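# Make the unanswerable capture and stand the piece up

## Task

White is to move. Find the only capture that Black cannot answer by recapturing, carry it out, and place the captured piece standing upright on the table. Pawns advance a single square per move: White's head toward rank 5, Black's toward rank 1. Square names are printed along the board's edge. When finished, every square other than those involved in the capture must contain exactly what it had at the start. Every piece left on the board must be upright and lie completely within its own square. The result must hold by itself, with nothing propped up or held by the robot.

## Robot and tools

Robot: one six-joint arm with a two-finger parallel gripper. Joints from base outward: waist, shoulder, elbow, forearm roll, wrist pitch, wrist roll. The fingers point along the gripper's +z axis and close along its y axis. The reported gripper position is the point between the pads when closed; closed fingertips extend about 33 mm past it, fully open ones about 9 mm. Closing pushes the tips roughly 24 mm farther out, so keep that clearance above the table.

Scene frame: origin on the table top beneath the arm base, +z up, +y to the left when facing along +x. Positions are in metres, orientation as quaternion wxyz. The base may be tilted relative to the table, and the printed position can be off, more so at long reach.

execute_actions(actions): actions is a list of up to 15 actions, run in order. Each action is a list of up to 15 rows; each row is one control step of 1/30 s, and if fewer than 15 rows are given the last row repeats, so one action lasts 0.5 s. A row is 9 numbers, each in [-1, 1]: dx, dy, dz, rx, ry, rz, position, force_limit, speed. The first six are an offset in the gripper's own axes, measured from the gripper's measured pose when that action began (for the first action of a call, the pose in the latest result). Each row is counted from that same starting pose, not added onto the previous row. Scale: 1.0 equals 0.6 m for dx, dy, dz and 180 degrees for the rotation; rx, ry, rz form a single rotation vector. position is the finger opening: +1 fully open (140 mm), about -0.8 where the pads touch, -1 closes until blocked. force_limit sets grip strength, roughly 14 N at -1, 60 N at 0, 107 N at +1. speed sets finger speed, roughly 30 mm/s at -1, 140 at 0, 250 at +1. An empty list just returns state and images. Each step the commanded pose is clipped to within 70 mm and 16 degrees of the measured pose, so large offsets need several actions.

move(target, speed, stop_force, blocking): target is one row of the same 9 numbers, the pose part being an offset in gripper axes from the pose in the last result that showed one; the finger numbers are sent at the start. The gripper follows a straight path lasting 0.5 to 10 s (cut off at 10 s), rotating the shorter way. speed is the path's top speed in m/s, 0.002 to 0.5, default 0.25; rotation allowed up to twice that in rad/s. The arm may lag, drift or overshoot speed, especially near full stretch. The path ignores obstacles. stop_force (optional, 20 to 80 N) ends the path when push against the motion rises that much for two steps; the gripper then backs to where it was two steps earlier and holds. Use it only with very slow speed, not on turning moves, and not when leaving a surface you press on. It is estimated from joint torques, may be unavailable near stretched poses, and the press can briefly exceed it. blocking=false returns after 0.5 s while motion continues (not allowed with stop_force); then use wait(0) or stop before sending anything else. The result adds a move: line with the ending (done, contact, held, off_target, moving, fault), limits that acted (paced = pose clipped, held = some steps blocked, after which motion can be fast), and the distance to target.

wait(seconds): 0 to 10; the arm keeps its last command, a running move continues. stop(): brakes a running move; fingers keep going. zoom_image(camera, region): region [x0, y0, x1, y1] in pixels, at most 504 by 504, cameras cam_head_left, cam_head_right, cam_high, cam_low (896x504) and cam_wrist (504x504). finished_scene(scene): pass the current scene's number; irreversible, and the goal must already hold on its own.

Results: the state line gives pose and velocities. object_status: 0 moving, 1 blocked while opening, 2 blocked while closing (a grip), 3 reached requested position or pads met. After a close command, confirm 2. Stopped fingers stay until position changes by 0.01 or more, or the object slips. To squeeze harder while status is 2, raise force_limit and switch position between -1 and -0.98. position_measured is in counts, 3 fully open to 230 pads together. Hand target is the pose the controller is driving toward. A pose unreachable line means the clearance check (which includes the base mount) altered or blocked the command. Flange force is the estimated outside force on the gripper, including held weight; it is noisy. Joint torques are listed in joint order. MOTOR HOT warns of overheating; reaching the limit brakes the arm until it cools.

Avoid: contact torque reaching joint load limits (waist and shoulder 319, elbow 150, the three wrist joints 42.3 N m, held weight included) or any outside force of 144 N; either stops the arm for 10 s and drops the rest of the call. The arm is stiff, so commanding even slightly past a firm contact can fault; approach slowly. Do not knock pieces over or off the table, drop or slam them, or push hard. A held piece may occasionally be tugged briefly, so grip firmly. Camera calibrations are given per camera and may be off by a few degrees and millimetres.

Each tool is called after ">>>" as name([rows], argument=value, ...), one row to a line, values as JSON.

## Session

>>> execute_actions(actions=[])

Scene clock: 0.00 s.
end_effector_position=(+1.0724, -0.0558, +0.1629) position_measured=3 object_status=3 end_effector_quat_wxyz=(-0.085, +0.962, -0.072, +0.249) end_effector_velocity=(-0.000, +0.001, +0.002) end_effector_angular_velocity=(+0.001, -0.002, -0.001)
Joint positions: [-0.142  0.682  1.259  0.303  0.723  1.394]
Joint velocities: [ 0.001 -0.002  0.001  0.    -0.001  0.001]
Joint torques (N m, as the joint torque sensors report them, + toward a larger angle): no reading
Flange force (N, the push that the arm receives, along the gripper's own x y z axes): no reading
Hand target: +1.072, -0.056, +0.163; -0.085, +0.962, -0.071, +0.249

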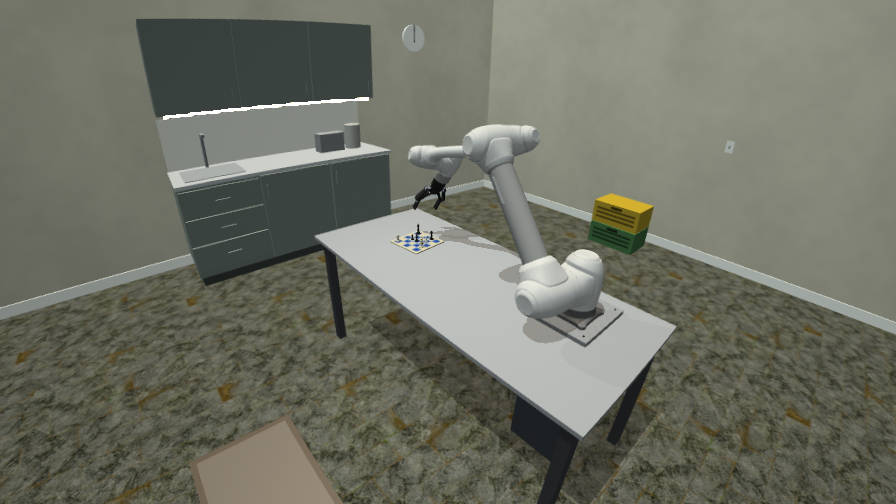

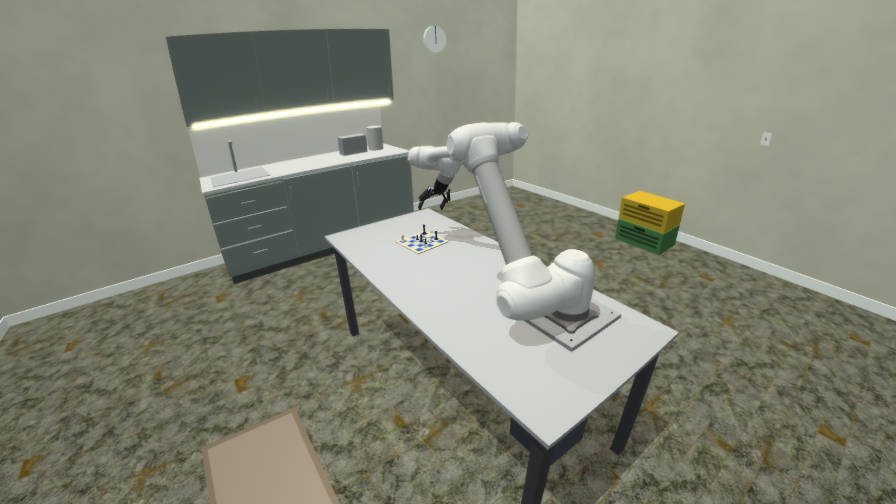

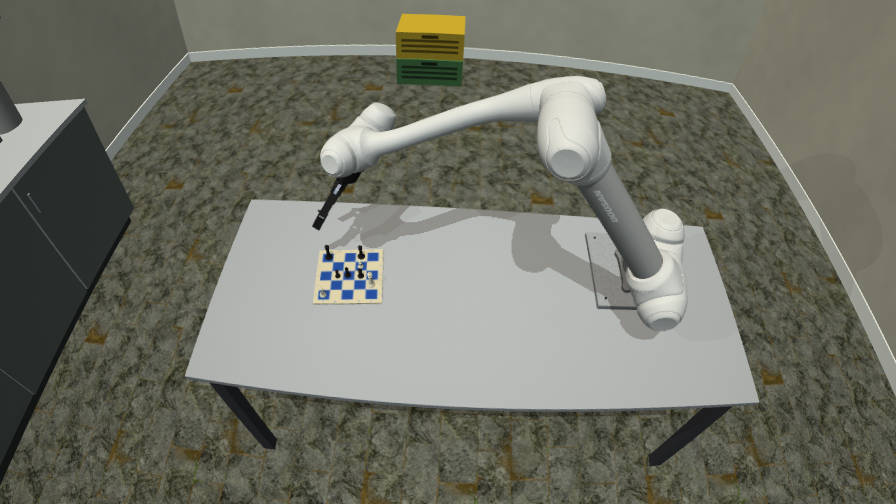

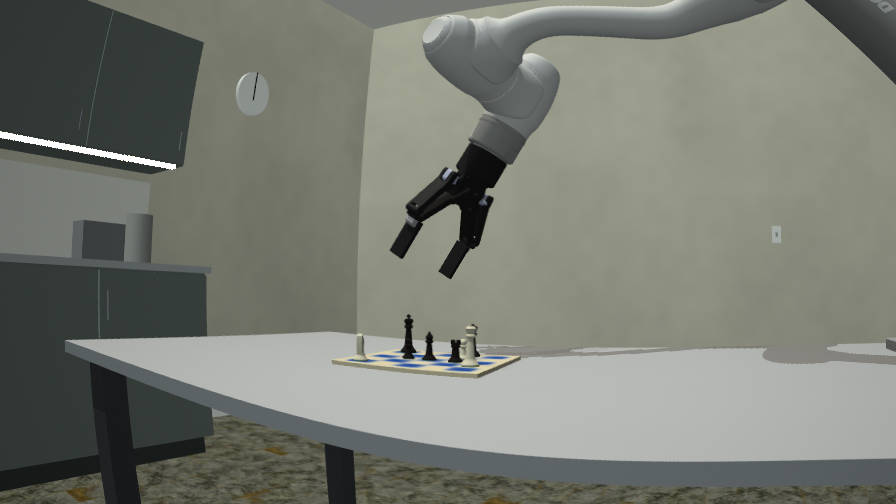

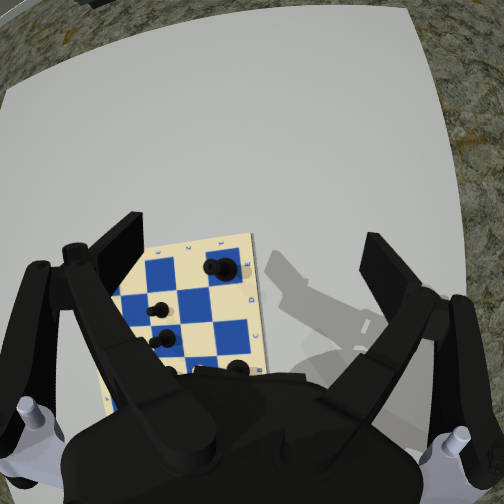

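>>> zoom_image(camera="cam_high", region=[300, 230, 400, 315])

>>> zoom_image(camera="cam_low", region=[325, 300, 530, 390])

>>> zoom_image(camera="cam_wrist", region=[90, 220, 290, 420])

>>> zoom_image(camera="cam_head_left", region=[385, 215, 450, 260])

Region (300, 230, 400, 315) of cam_high's 896x504 image, scaled by 5.040, with more detail than that image has; it fills the top 428 rows of this view, and the rest is white.

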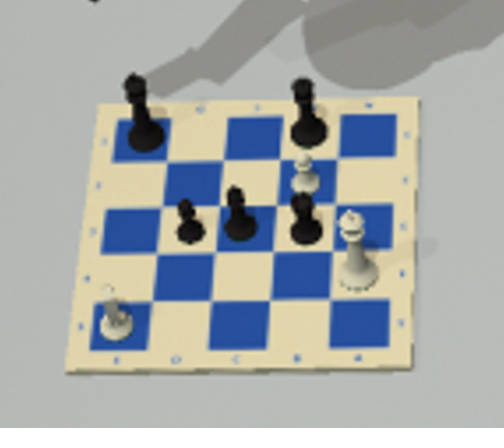

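Region (325, 300, 530, 390) of cam_low's 896x504 image, scaled by 2.459, with more detail than that image has; it fills the top 221 rows of this view, and the rest is white.

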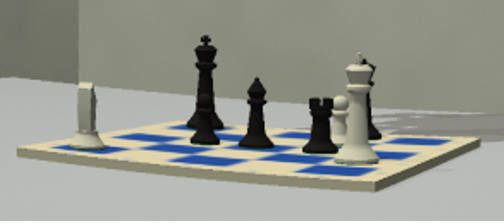

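Region (90, 220, 290, 420) of cam_wrist's 504x504 image, scaled by 2.520, with more detail than that image has.

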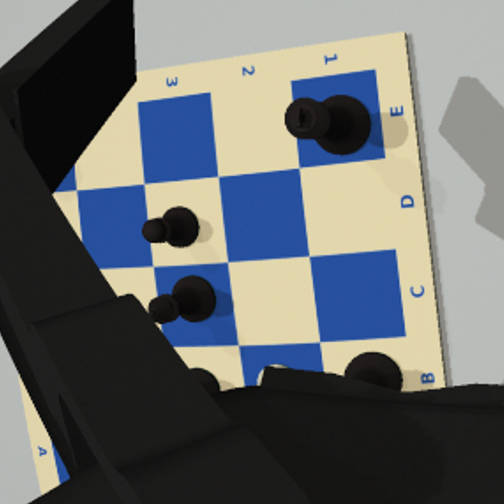

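Region (385, 215, 450, 260) of cam_head_left's 896x504 image, scaled by 7.754, with more detail than that image has; it fills the top 349 rows of this view, and the rest is white.

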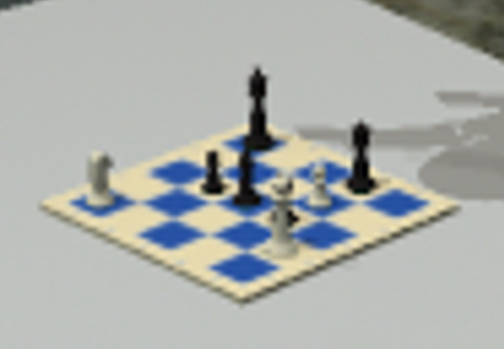

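White's safe capture is Kxb3: the b2 pawn blocks the queen, while bxc3 and Nxd3 can both be recaptured. I'm moving above the board for a closer view.

>>> move(target=[-0.2266, -0.1894, -0.0733, -0.1089, -0.1328, 0.1759, 0.5, -0.5, 0.5], speed=0.25)

Scene clock: 51.57 s.
end_effector_position=(+0.9437, +0.0737, +0.1596) position_measured=66 object_status=3 end_effector_quat_wxyz=(+0.000, +0.937, -0.350, +0.001) end_effector_velocity=(-0.001, +0.001, -0.002) end_effector_angular_velocity=(+0.001, +0.004, -0.001)
Joint positions: [ 0.045  0.712  1.126 -0.002  1.3    2.329]
Joint velocities: [ 0.001  0.002 -0.001  0.001  0.003  0.002]
Joint torques (N m, as the joint torque sensors report them, + toward a larger angle): [  -2.73 -111.11  -42.52    4.1    -0.09    0.03]
Flange force (N, the push that the arm receives, along the gripper's own x y z axes): [-3.8 -1.4 3.8]
Hand target: +0.944, +0.074, +0.160; +0.000, +0.937, -0.350, +0.001
Off the commanded pose: 0.000 m, 0 deg.
move: done
camera_calibration (this result's frames):
cam_wrist: T_world_to_cam=[[-0.577614, -0.815497, -0.0364288, 0.6144], [-0.758933, 0.520044, 0.391885, 0.609231], [-0.300636, 0.254005, -0.919293, 0.606563], [0, 0, 0, 1]] pos_world=[0.999607, 0.0301433, 0.341242]

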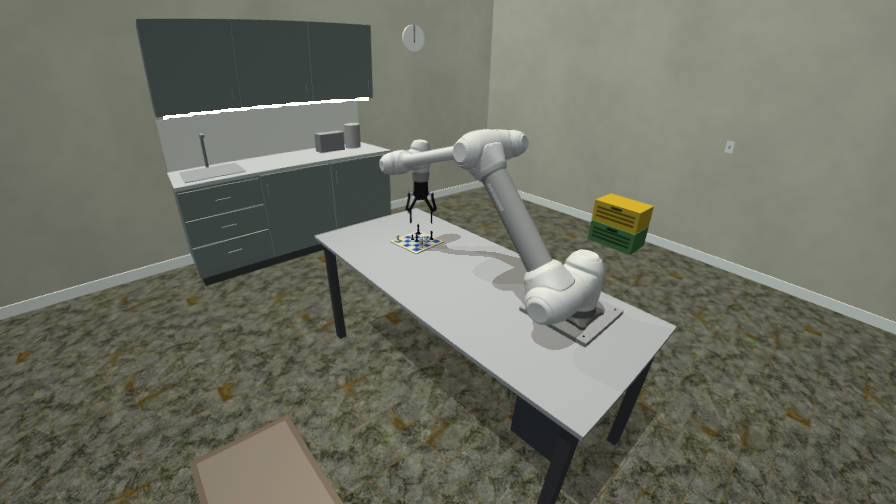

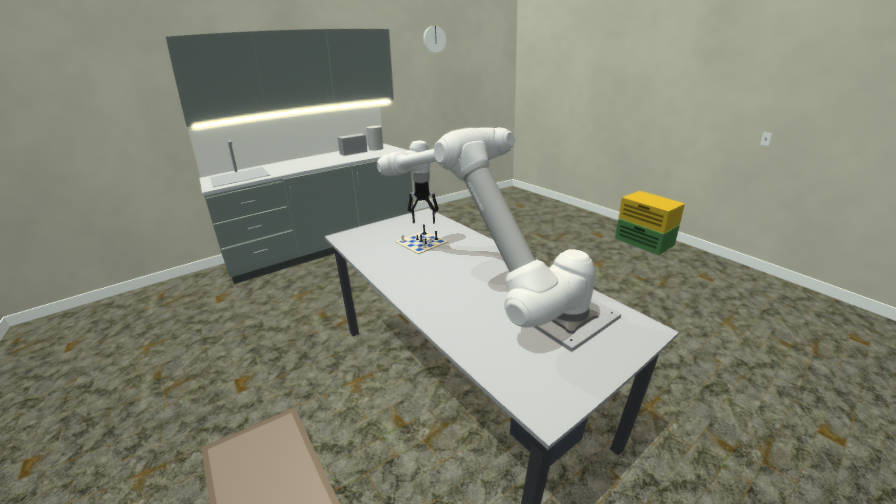

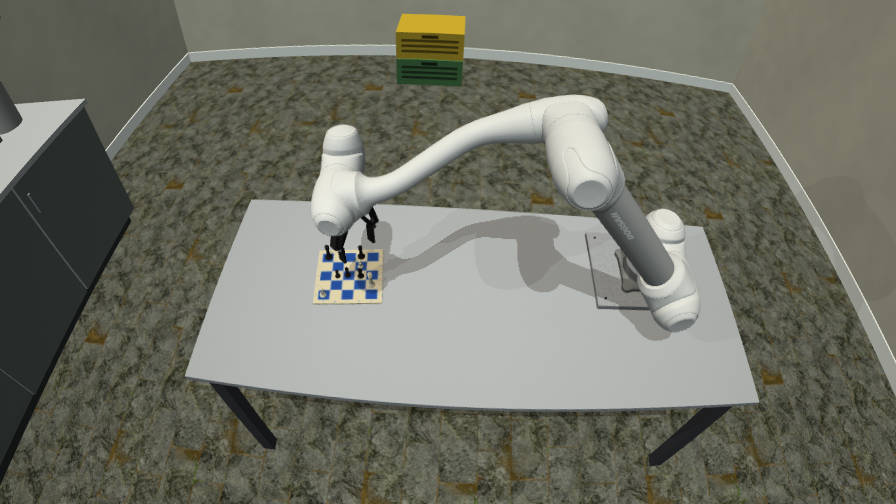

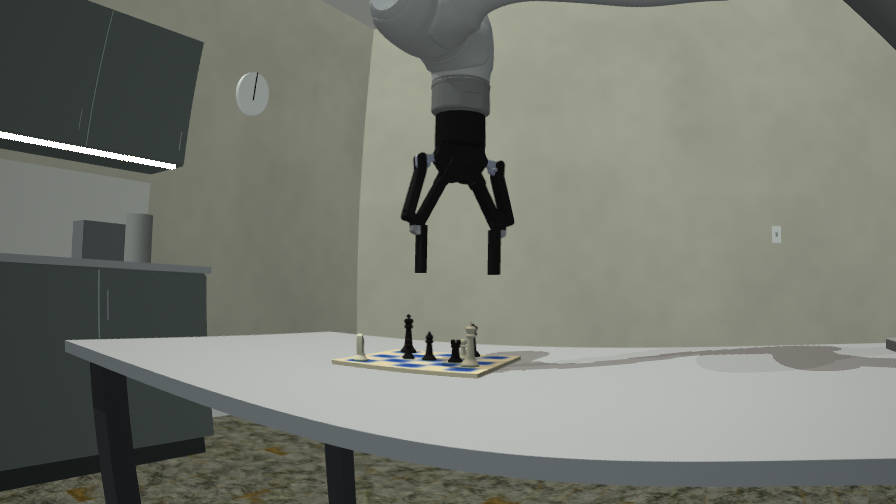

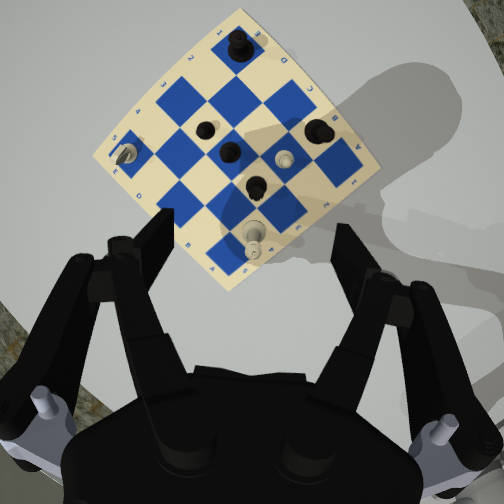

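>>> zoom_image(camera="cam_wrist", region=[170, 110, 350, 290])

>>> zoom_image(camera="cam_low", region=[390, 220, 530, 385])

Region (170, 110, 350, 290) of cam_wrist's 504x504 image, scaled by 2.800, with more detail than that image has.

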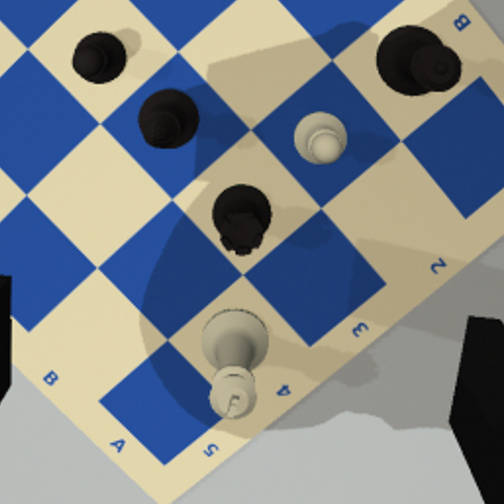

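Region (390, 220, 530, 385) of cam_low's 896x504 image, scaled by 3.055, with more detail than that image has; it fills the left 428 columns of this view, and the rest is white.

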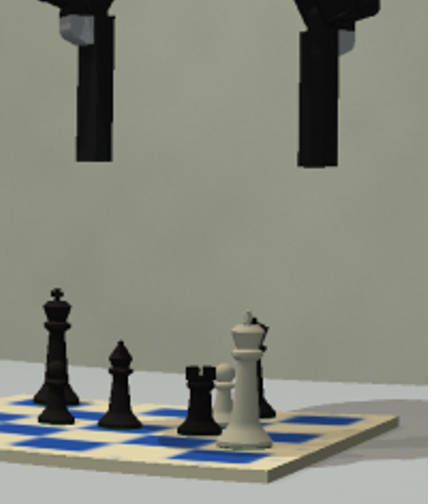

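>>> move(target=[-0.0032, -0.0062, 0.116, 0, 0, 0, -0.42, -0.5, 0.5], speed=0.15)

Scene clock: 106.17 s.
end_effector_position=(+0.9448, +0.0777, +0.0901) position_measured=182 object_status=3 end_effector_quat_wxyz=(+0.000, +0.937, -0.350, +0.001) end_effector_velocity=(-0.001, +0.000, -0.002) end_effector_angular_velocity=(-0.000, +0.002, -0.001)
Joint positions: [ 0.049  0.753  1.184 -0.002  1.201  2.333]
Joint velocities: [ 0.     0.002  0.001  0.    -0.     0.001]
Joint torques (N m, as the joint torque sensors report them, + toward a larger angle): [  -2.27 -110.86  -40.09    3.98    0.04    0.4 ]
Flange force (N, the push that the arm receives, along the gripper's own x y z axes): [-2.7 -0.1 1.9]
Hand target: +0.945, +0.078, +0.090; +0.000, +0.937, -0.350, +0.001
Off the commanded pose: 0.000 m, 0 deg.
move: done
camera_calibration (this result's frames):
cam_wrist: T_world_to_cam=[[-0.577722, -0.815412, -0.0366052, 0.615892], [-0.758888, 0.520081, 0.391925, 0.635182], [-0.300543, 0.254203, -0.919269, 0.541881], [0, 0, 0, 1]] pos_world=[1.0007, 0.0341119, 0.271736]

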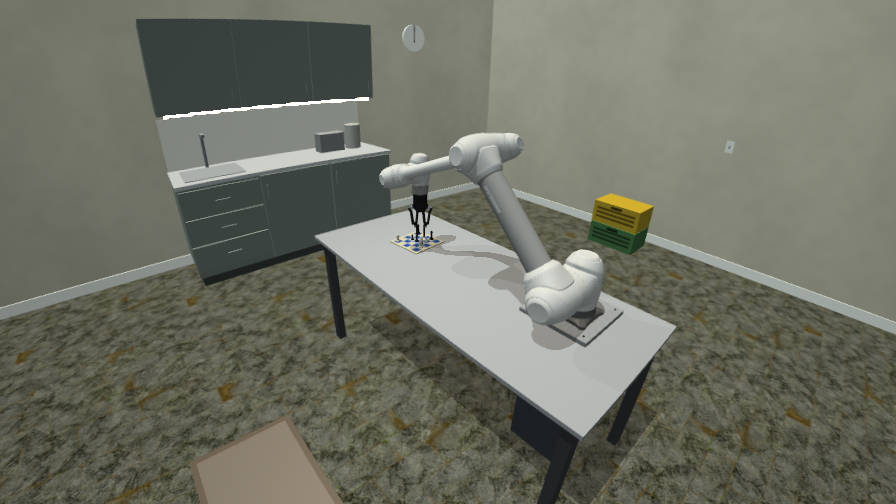

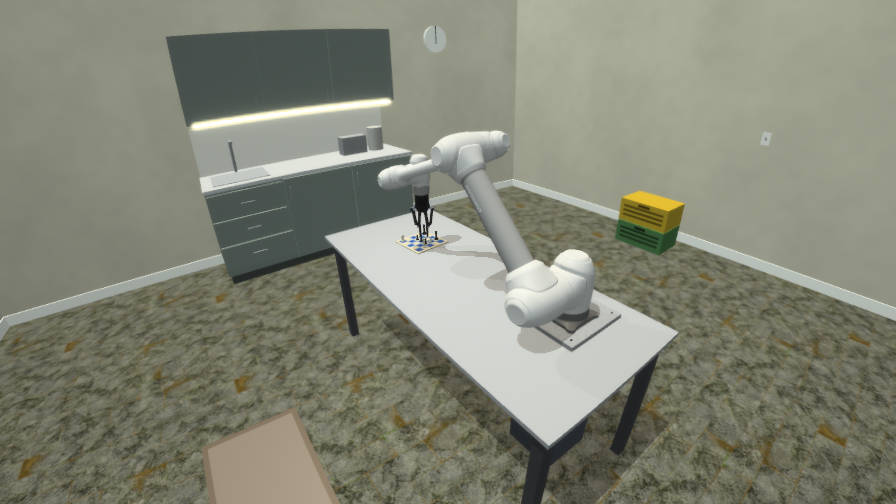

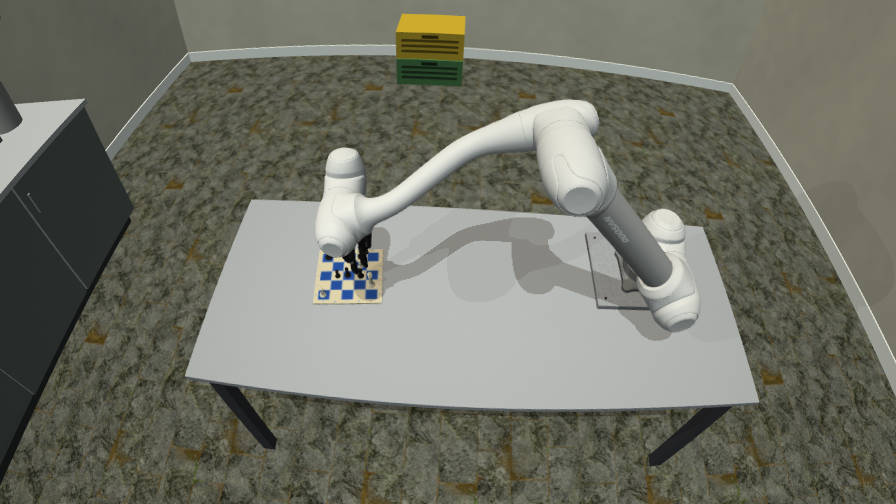

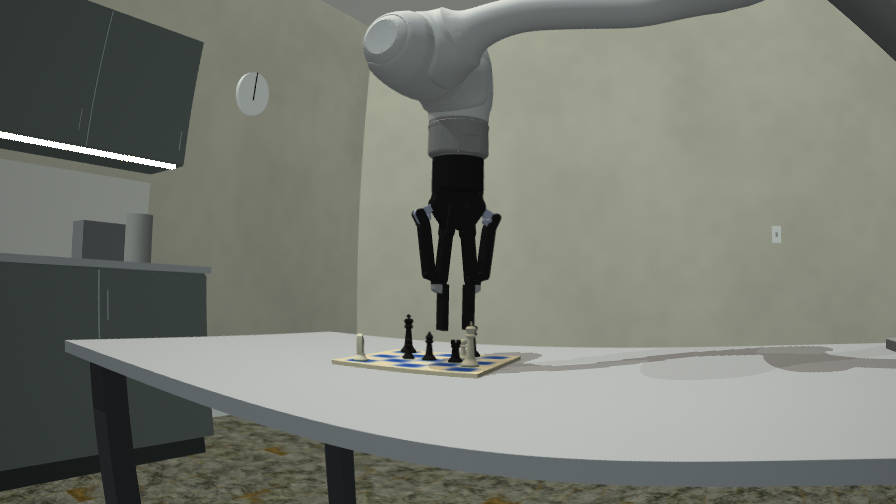

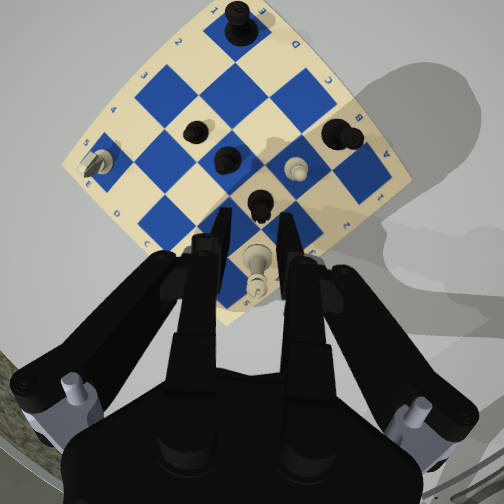

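>>> zoom_image(camera="cam_wrist", region=[190, 140, 330, 280])

>>> zoom_image(camera="cam_low", region=[400, 270, 510, 380])

Region (190, 140, 330, 280) of cam_wrist's 504x504 image, scaled by 3.600, with more detail than that image has.

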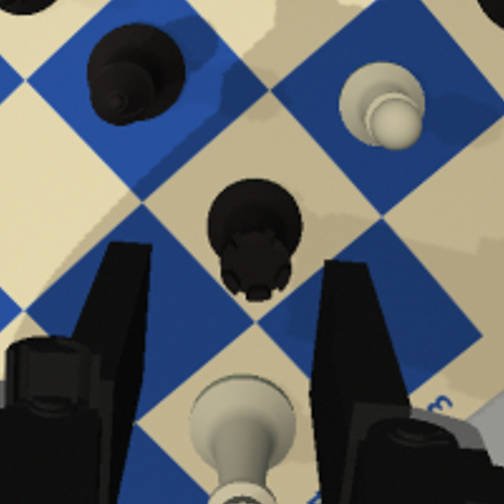

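Region (400, 270, 510, 380) of cam_low's 896x504 image, scaled by 4.582, with more detail than that image has.

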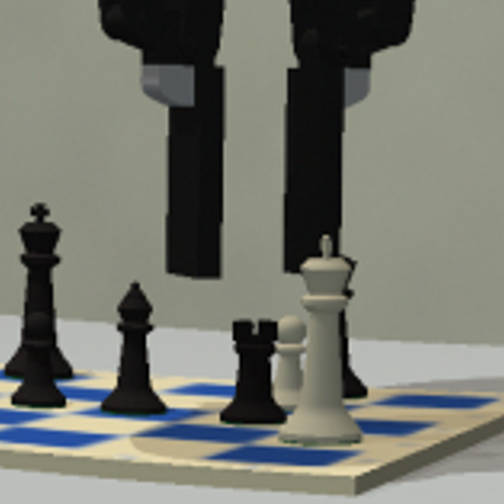

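>>> zoom_image(camera="cam_high", region=[325, 235, 395, 305])

>>> zoom_image(camera="cam_wrist", region=[205, 195, 305, 295])

Region (325, 235, 395, 305) of cam_high's 896x504 image, scaled by 7.200, with more detail than that image has.

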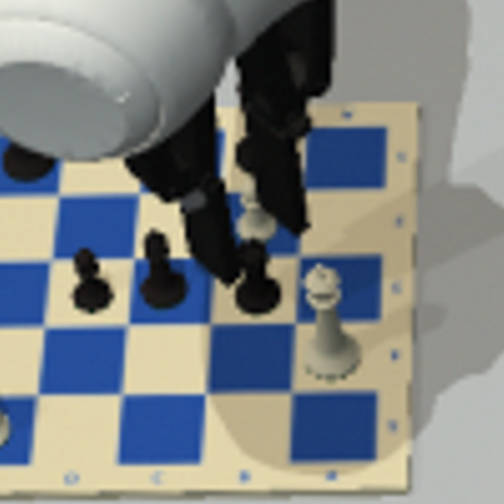

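Region (205, 195, 305, 295) of cam_wrist's 504x504 image, scaled by 5.040, with more detail than that image has.

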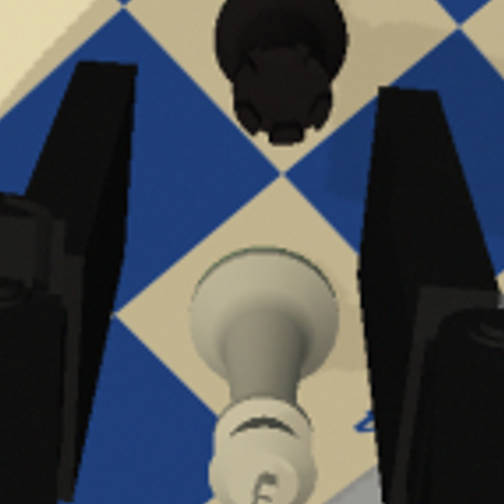

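>>> move(target=[0.0107, 0.0063, 0.052, 0, 0, 0, -0.42, -0.5, 0.5], speed=0.08)

>>> zoom_image(camera="cam_wrist", region=[190, 160, 330, 300])

>>> zoom_image(camera="cam_low", region=[400, 270, 510, 380])

Scene clock: 150.47 s.
end_effector_position=(+0.9472, +0.0705, +0.0590) position_measured=182 object_status=3 end_effector_quat_wxyz=(+0.000, +0.937, -0.350, +0.001) end_effector_velocity=(+0.000, -0.002, -0.000) end_effector_angular_velocity=(-0.000, -0.000, -0.002)
Joint positions: [ 0.042  0.776  1.201 -0.002  1.16   2.325]
Joint velocities: [-0.002  0.     0.    -0.    -0.    -0.   ]
Joint torques (N m, as the joint torque sensors report them, + toward a larger angle): [  -2.35 -113.51  -39.8     3.88    0.26    0.23]
Flange force (N, the push that the arm receives, along the gripper's own x y z axes): [-1.7 -1.2 3.6]
Hand target: +0.947, +0.071, +0.059; +0.000, +0.937, -0.350, +0.001
Off the commanded pose: 0.000 m, 0 deg.
move: done
camera_calibration (this result's frames):
cam_wrist: T_world_to_cam=[[-0.577678, -0.815449, -0.0364889, 0.610293], [-0.758935, 0.520112, 0.391793, 0.653], [-0.300509, 0.254023, -0.91933, 0.515812], [0, 0, 0, 1]] pos_world=[1.00314, 0.0270019, 0.24063]

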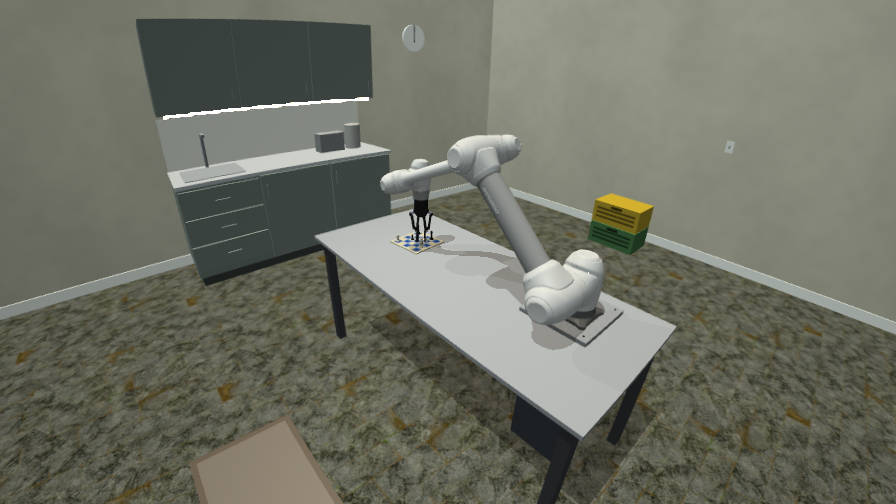

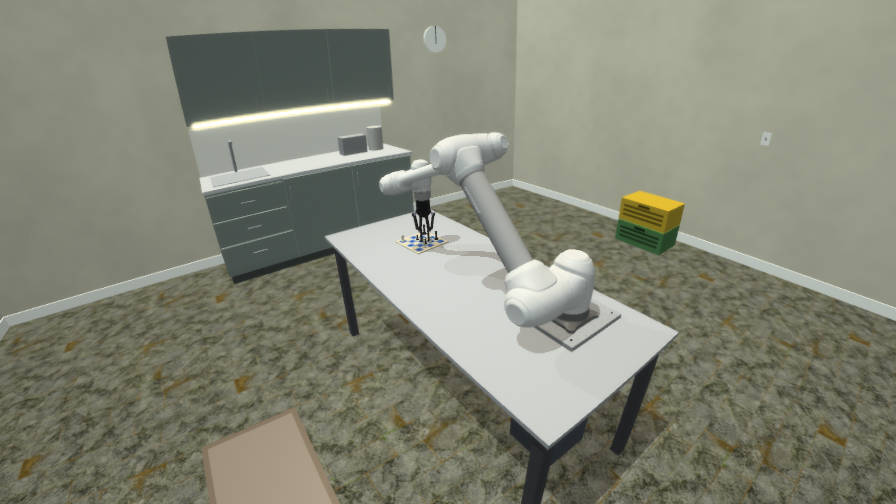

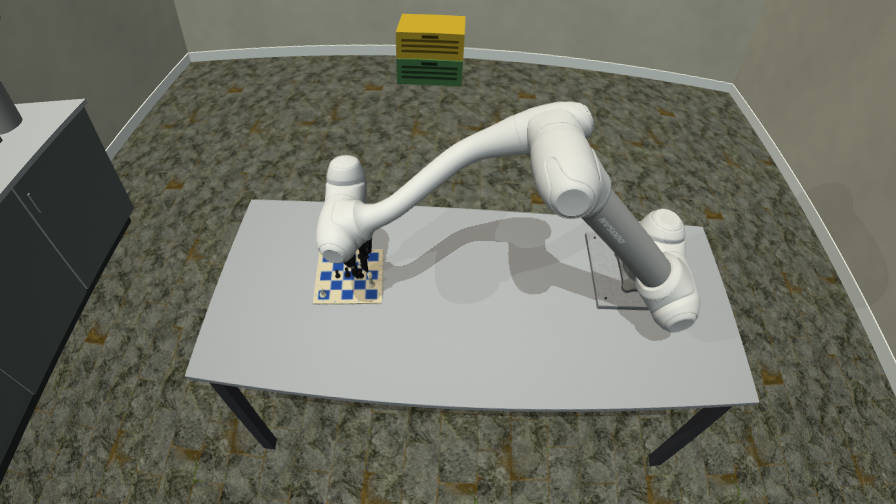

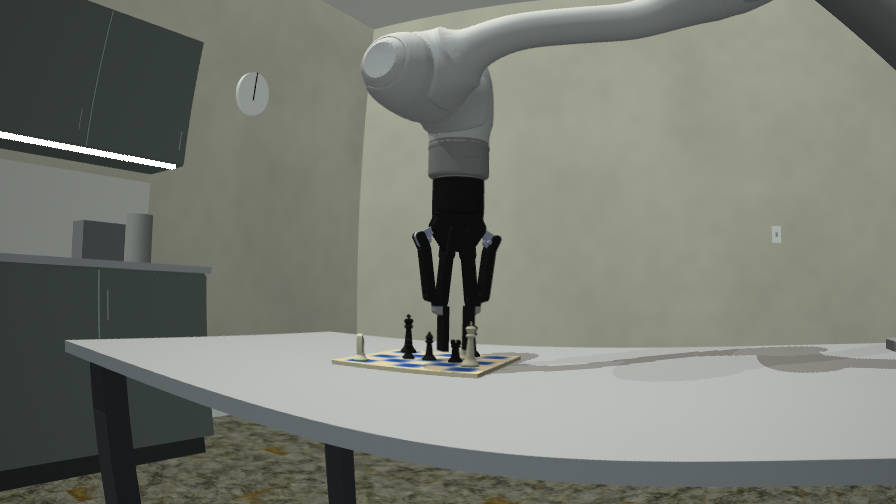

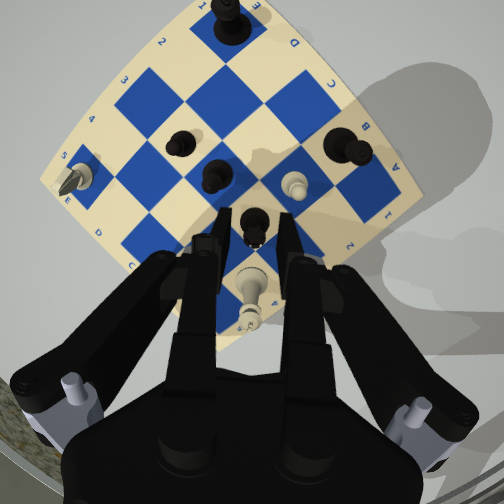

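Region (190, 160, 330, 300) of cam_wrist's 504x504 image, scaled by 3.600, with more detail than that image has.

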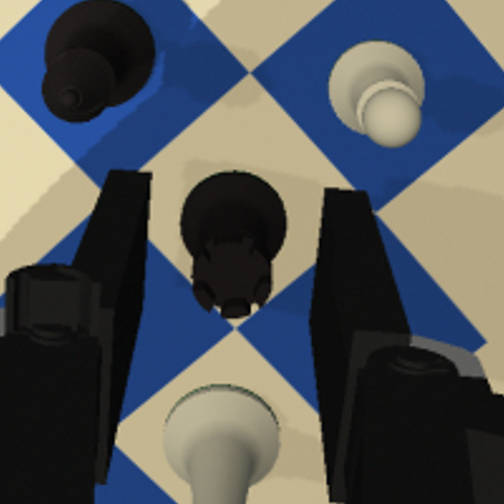

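Region (400, 270, 510, 380) of cam_low's 896x504 image, scaled by 4.582, with more detail than that image has.

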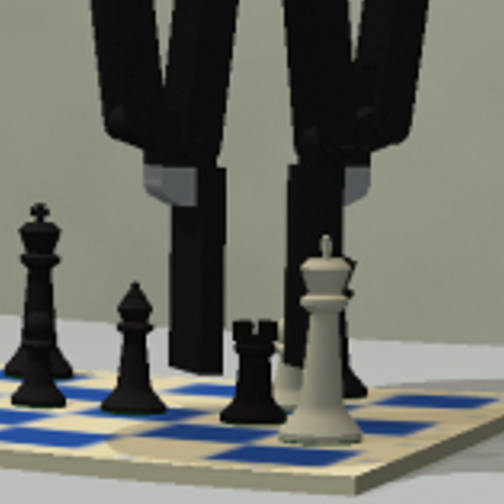

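>>> execute_actions([
  [[0,0,0,0,0,0,-1,0,-0.5]],
])

Scene clock: 186.67 s.
end_effector_position=(+0.9472, +0.0706, +0.0589) position_measured=215 object_status=0 end_effector_quat_wxyz=(+0.000, +0.937, -0.350, +0.001) end_effector_velocity=(-0.000, +0.000, +0.000) end_effector_angular_velocity=(-0.000, +0.000, -0.000)
Joint positions: [ 0.042  0.776  1.201 -0.002  1.16   2.325]
Joint velocities: [ 0.    -0.     0.001 -0.     0.     0.001]
Joint torques (N m, as the joint torque sensors report them, + toward a larger angle): [  -2.35 -111.24  -38.95    3.93    0.27    0.36]
Flange force (N, the push that the arm receives, along the gripper's own x y z axes): [-3.2 -0.7 1.4]
Hand target: +0.947, +0.071, +0.059; +0.000, +0.937, -0.350, +0.001
Off the commanded pose: 0.000 m, 0 deg.
camera_calibration (this result's frames):
cam_wrist: T_world_to_cam=[[-0.577743, -0.815398, -0.0365911, 0.610378], [-0.758877, 0.520108, 0.39191, 0.65294], [-0.300532, 0.254192, -0.919275, 0.51574], [0, 0, 0, 1]] pos_world=[1.00314, 0.027005, 0.240548]

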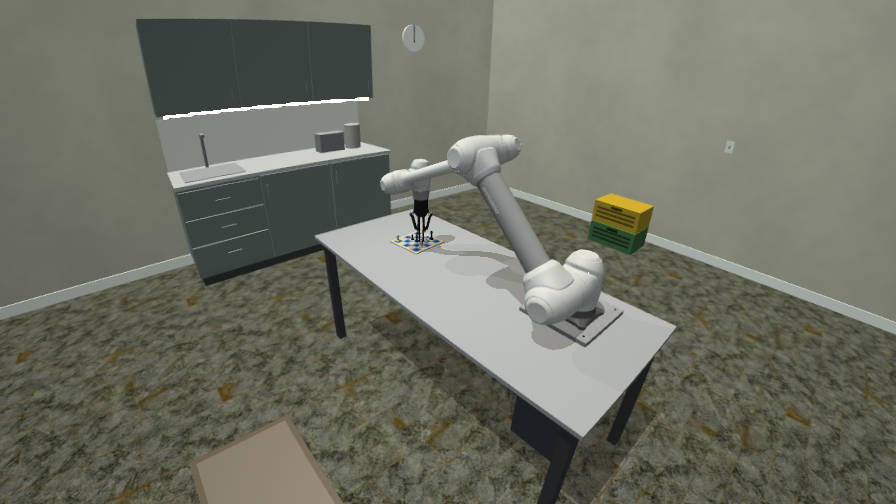

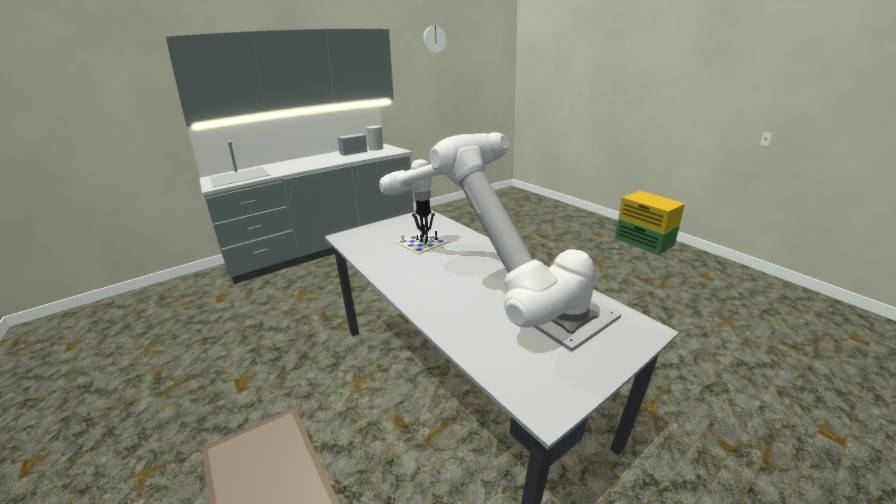

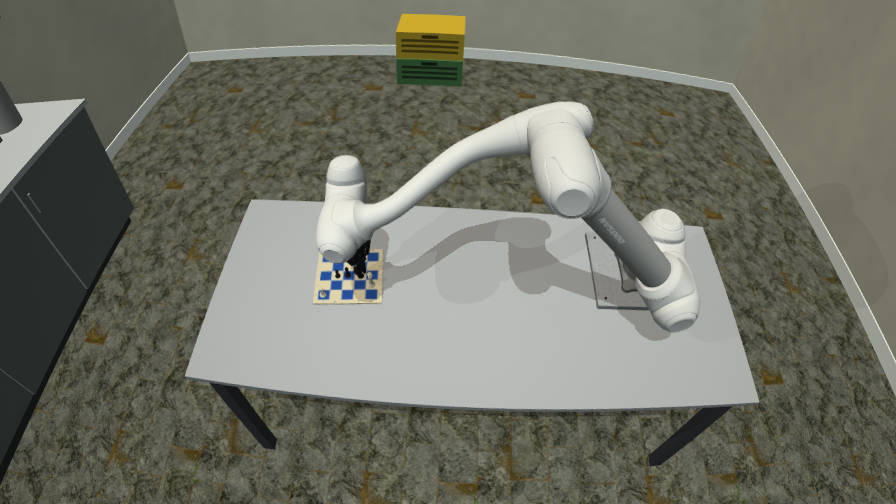

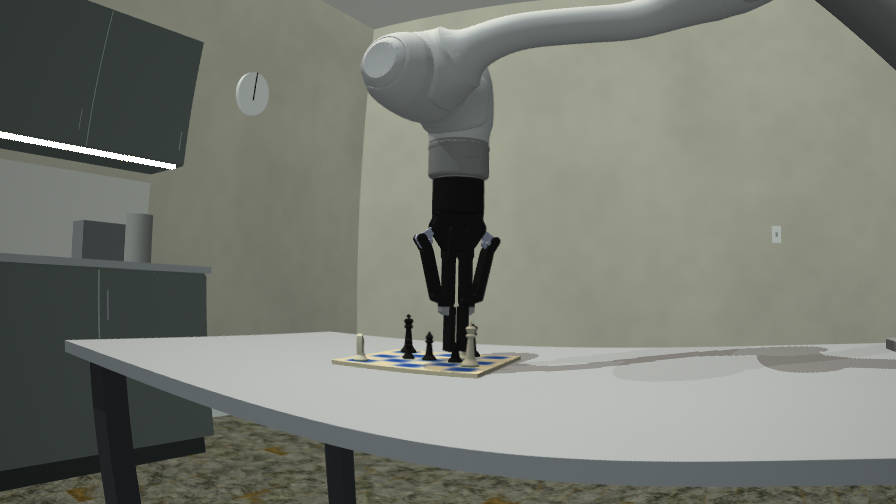

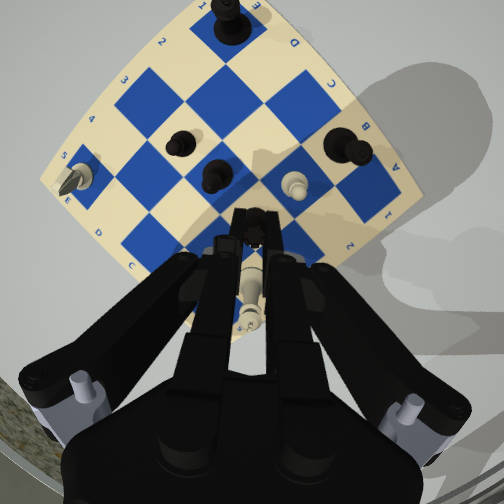

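>>> move(target=[0, 0, -0.033, 0, 0, 0, -1, 0, -0.5], speed=0.08)

>>> zoom_image(camera="cam_low", region=[400, 270, 510, 380])

Scene clock: 193.67 s.
end_effector_position=(+0.9472, +0.0705, +0.0786) position_measured=215 object_status=2 end_effector_quat_wxyz=(+0.000, +0.937, -0.350, +0.001) end_effector_velocity=(+0.000, -0.001, +0.000) end_effector_angular_velocity=(-0.000, +0.001, -0.002)
Joint positions: [ 0.042  0.763  1.187 -0.002  1.187  2.325]
Joint velocities: [-0.001  0.    -0.001 -0.     0.002  0.001]
Joint torques (N m, as the joint torque sensors report them, + toward a larger angle): [  -2.64 -112.34  -40.77    3.77    0.15    0.38]
Flange force (N, the push that the arm receives, along the gripper's own x y z axes): [-3.4 1.0 3.0]
Hand target: +0.947, +0.071, +0.079; +0.000, +0.937, -0.350, +0.001
Off the commanded pose: 0.000 m, 0 deg.
move: done
camera_calibration (this result's frames):
cam_wrist: T_world_to_cam=[[-0.577691, -0.815442, -0.0364291, 0.610992], [-0.758903, 0.520133, 0.391826, 0.645218], [-0.300564, 0.254001, -0.919318, 0.533931], [0, 0, 0, 1]] pos_world=[1.0031, 0.0270109, 0.260297]

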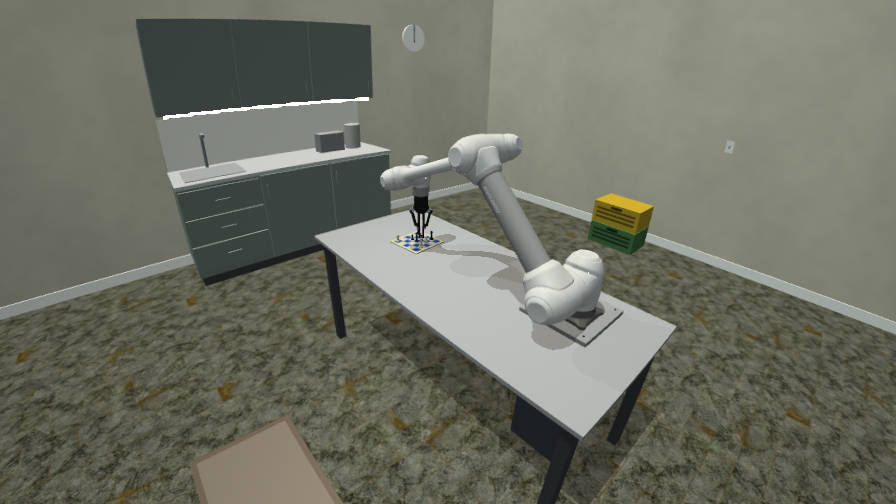

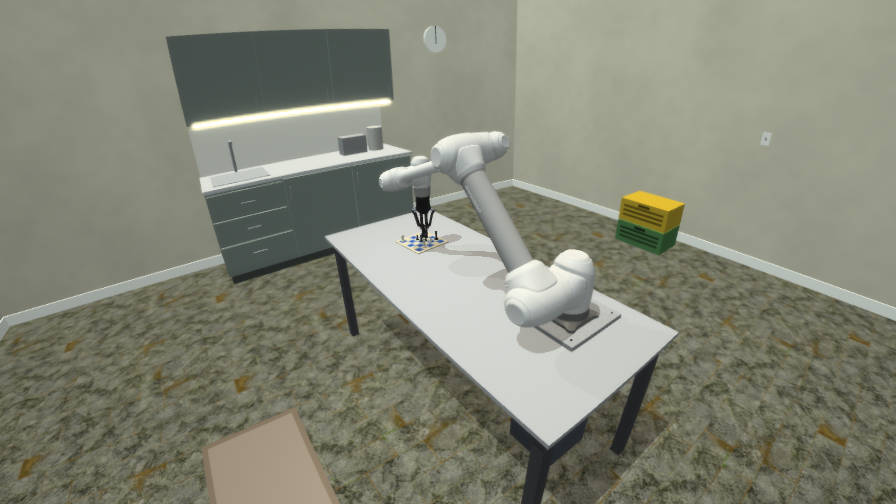

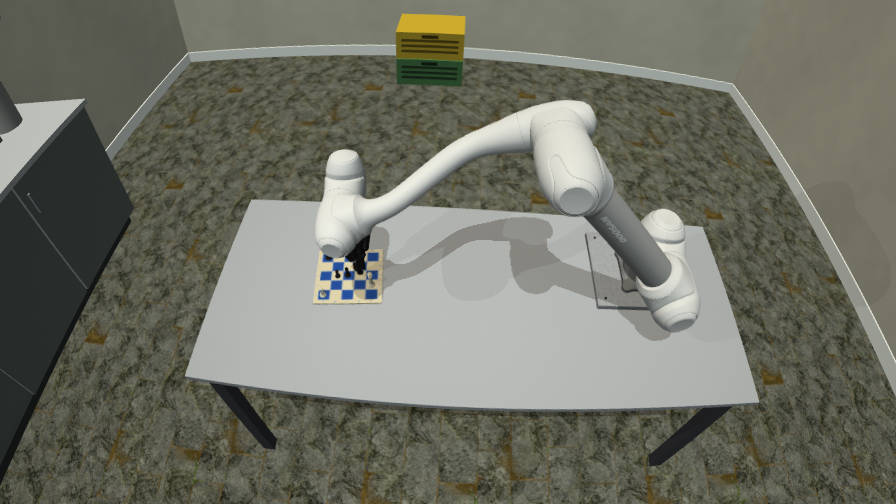

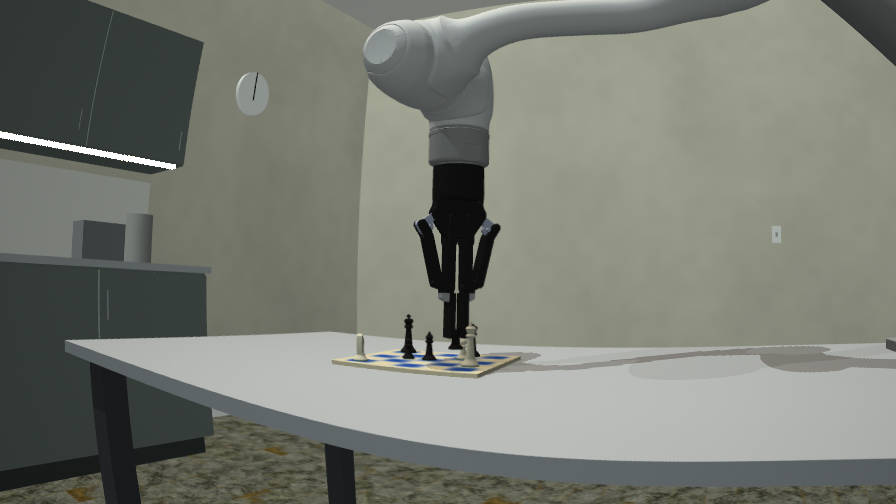

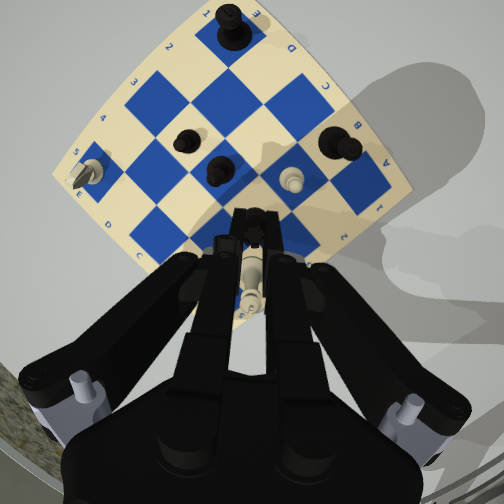

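Region (400, 270, 510, 380) of cam_low's 896x504 image, scaled by 4.582, with more detail than that image has.

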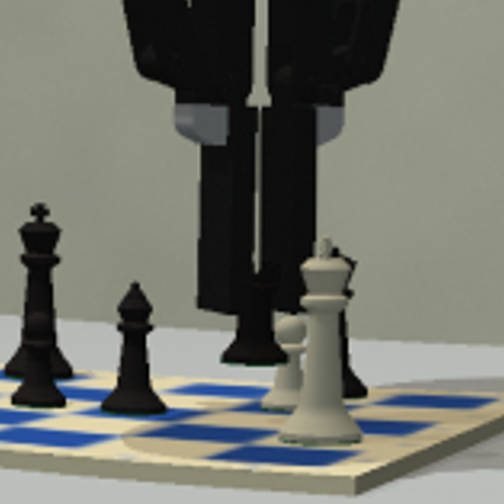

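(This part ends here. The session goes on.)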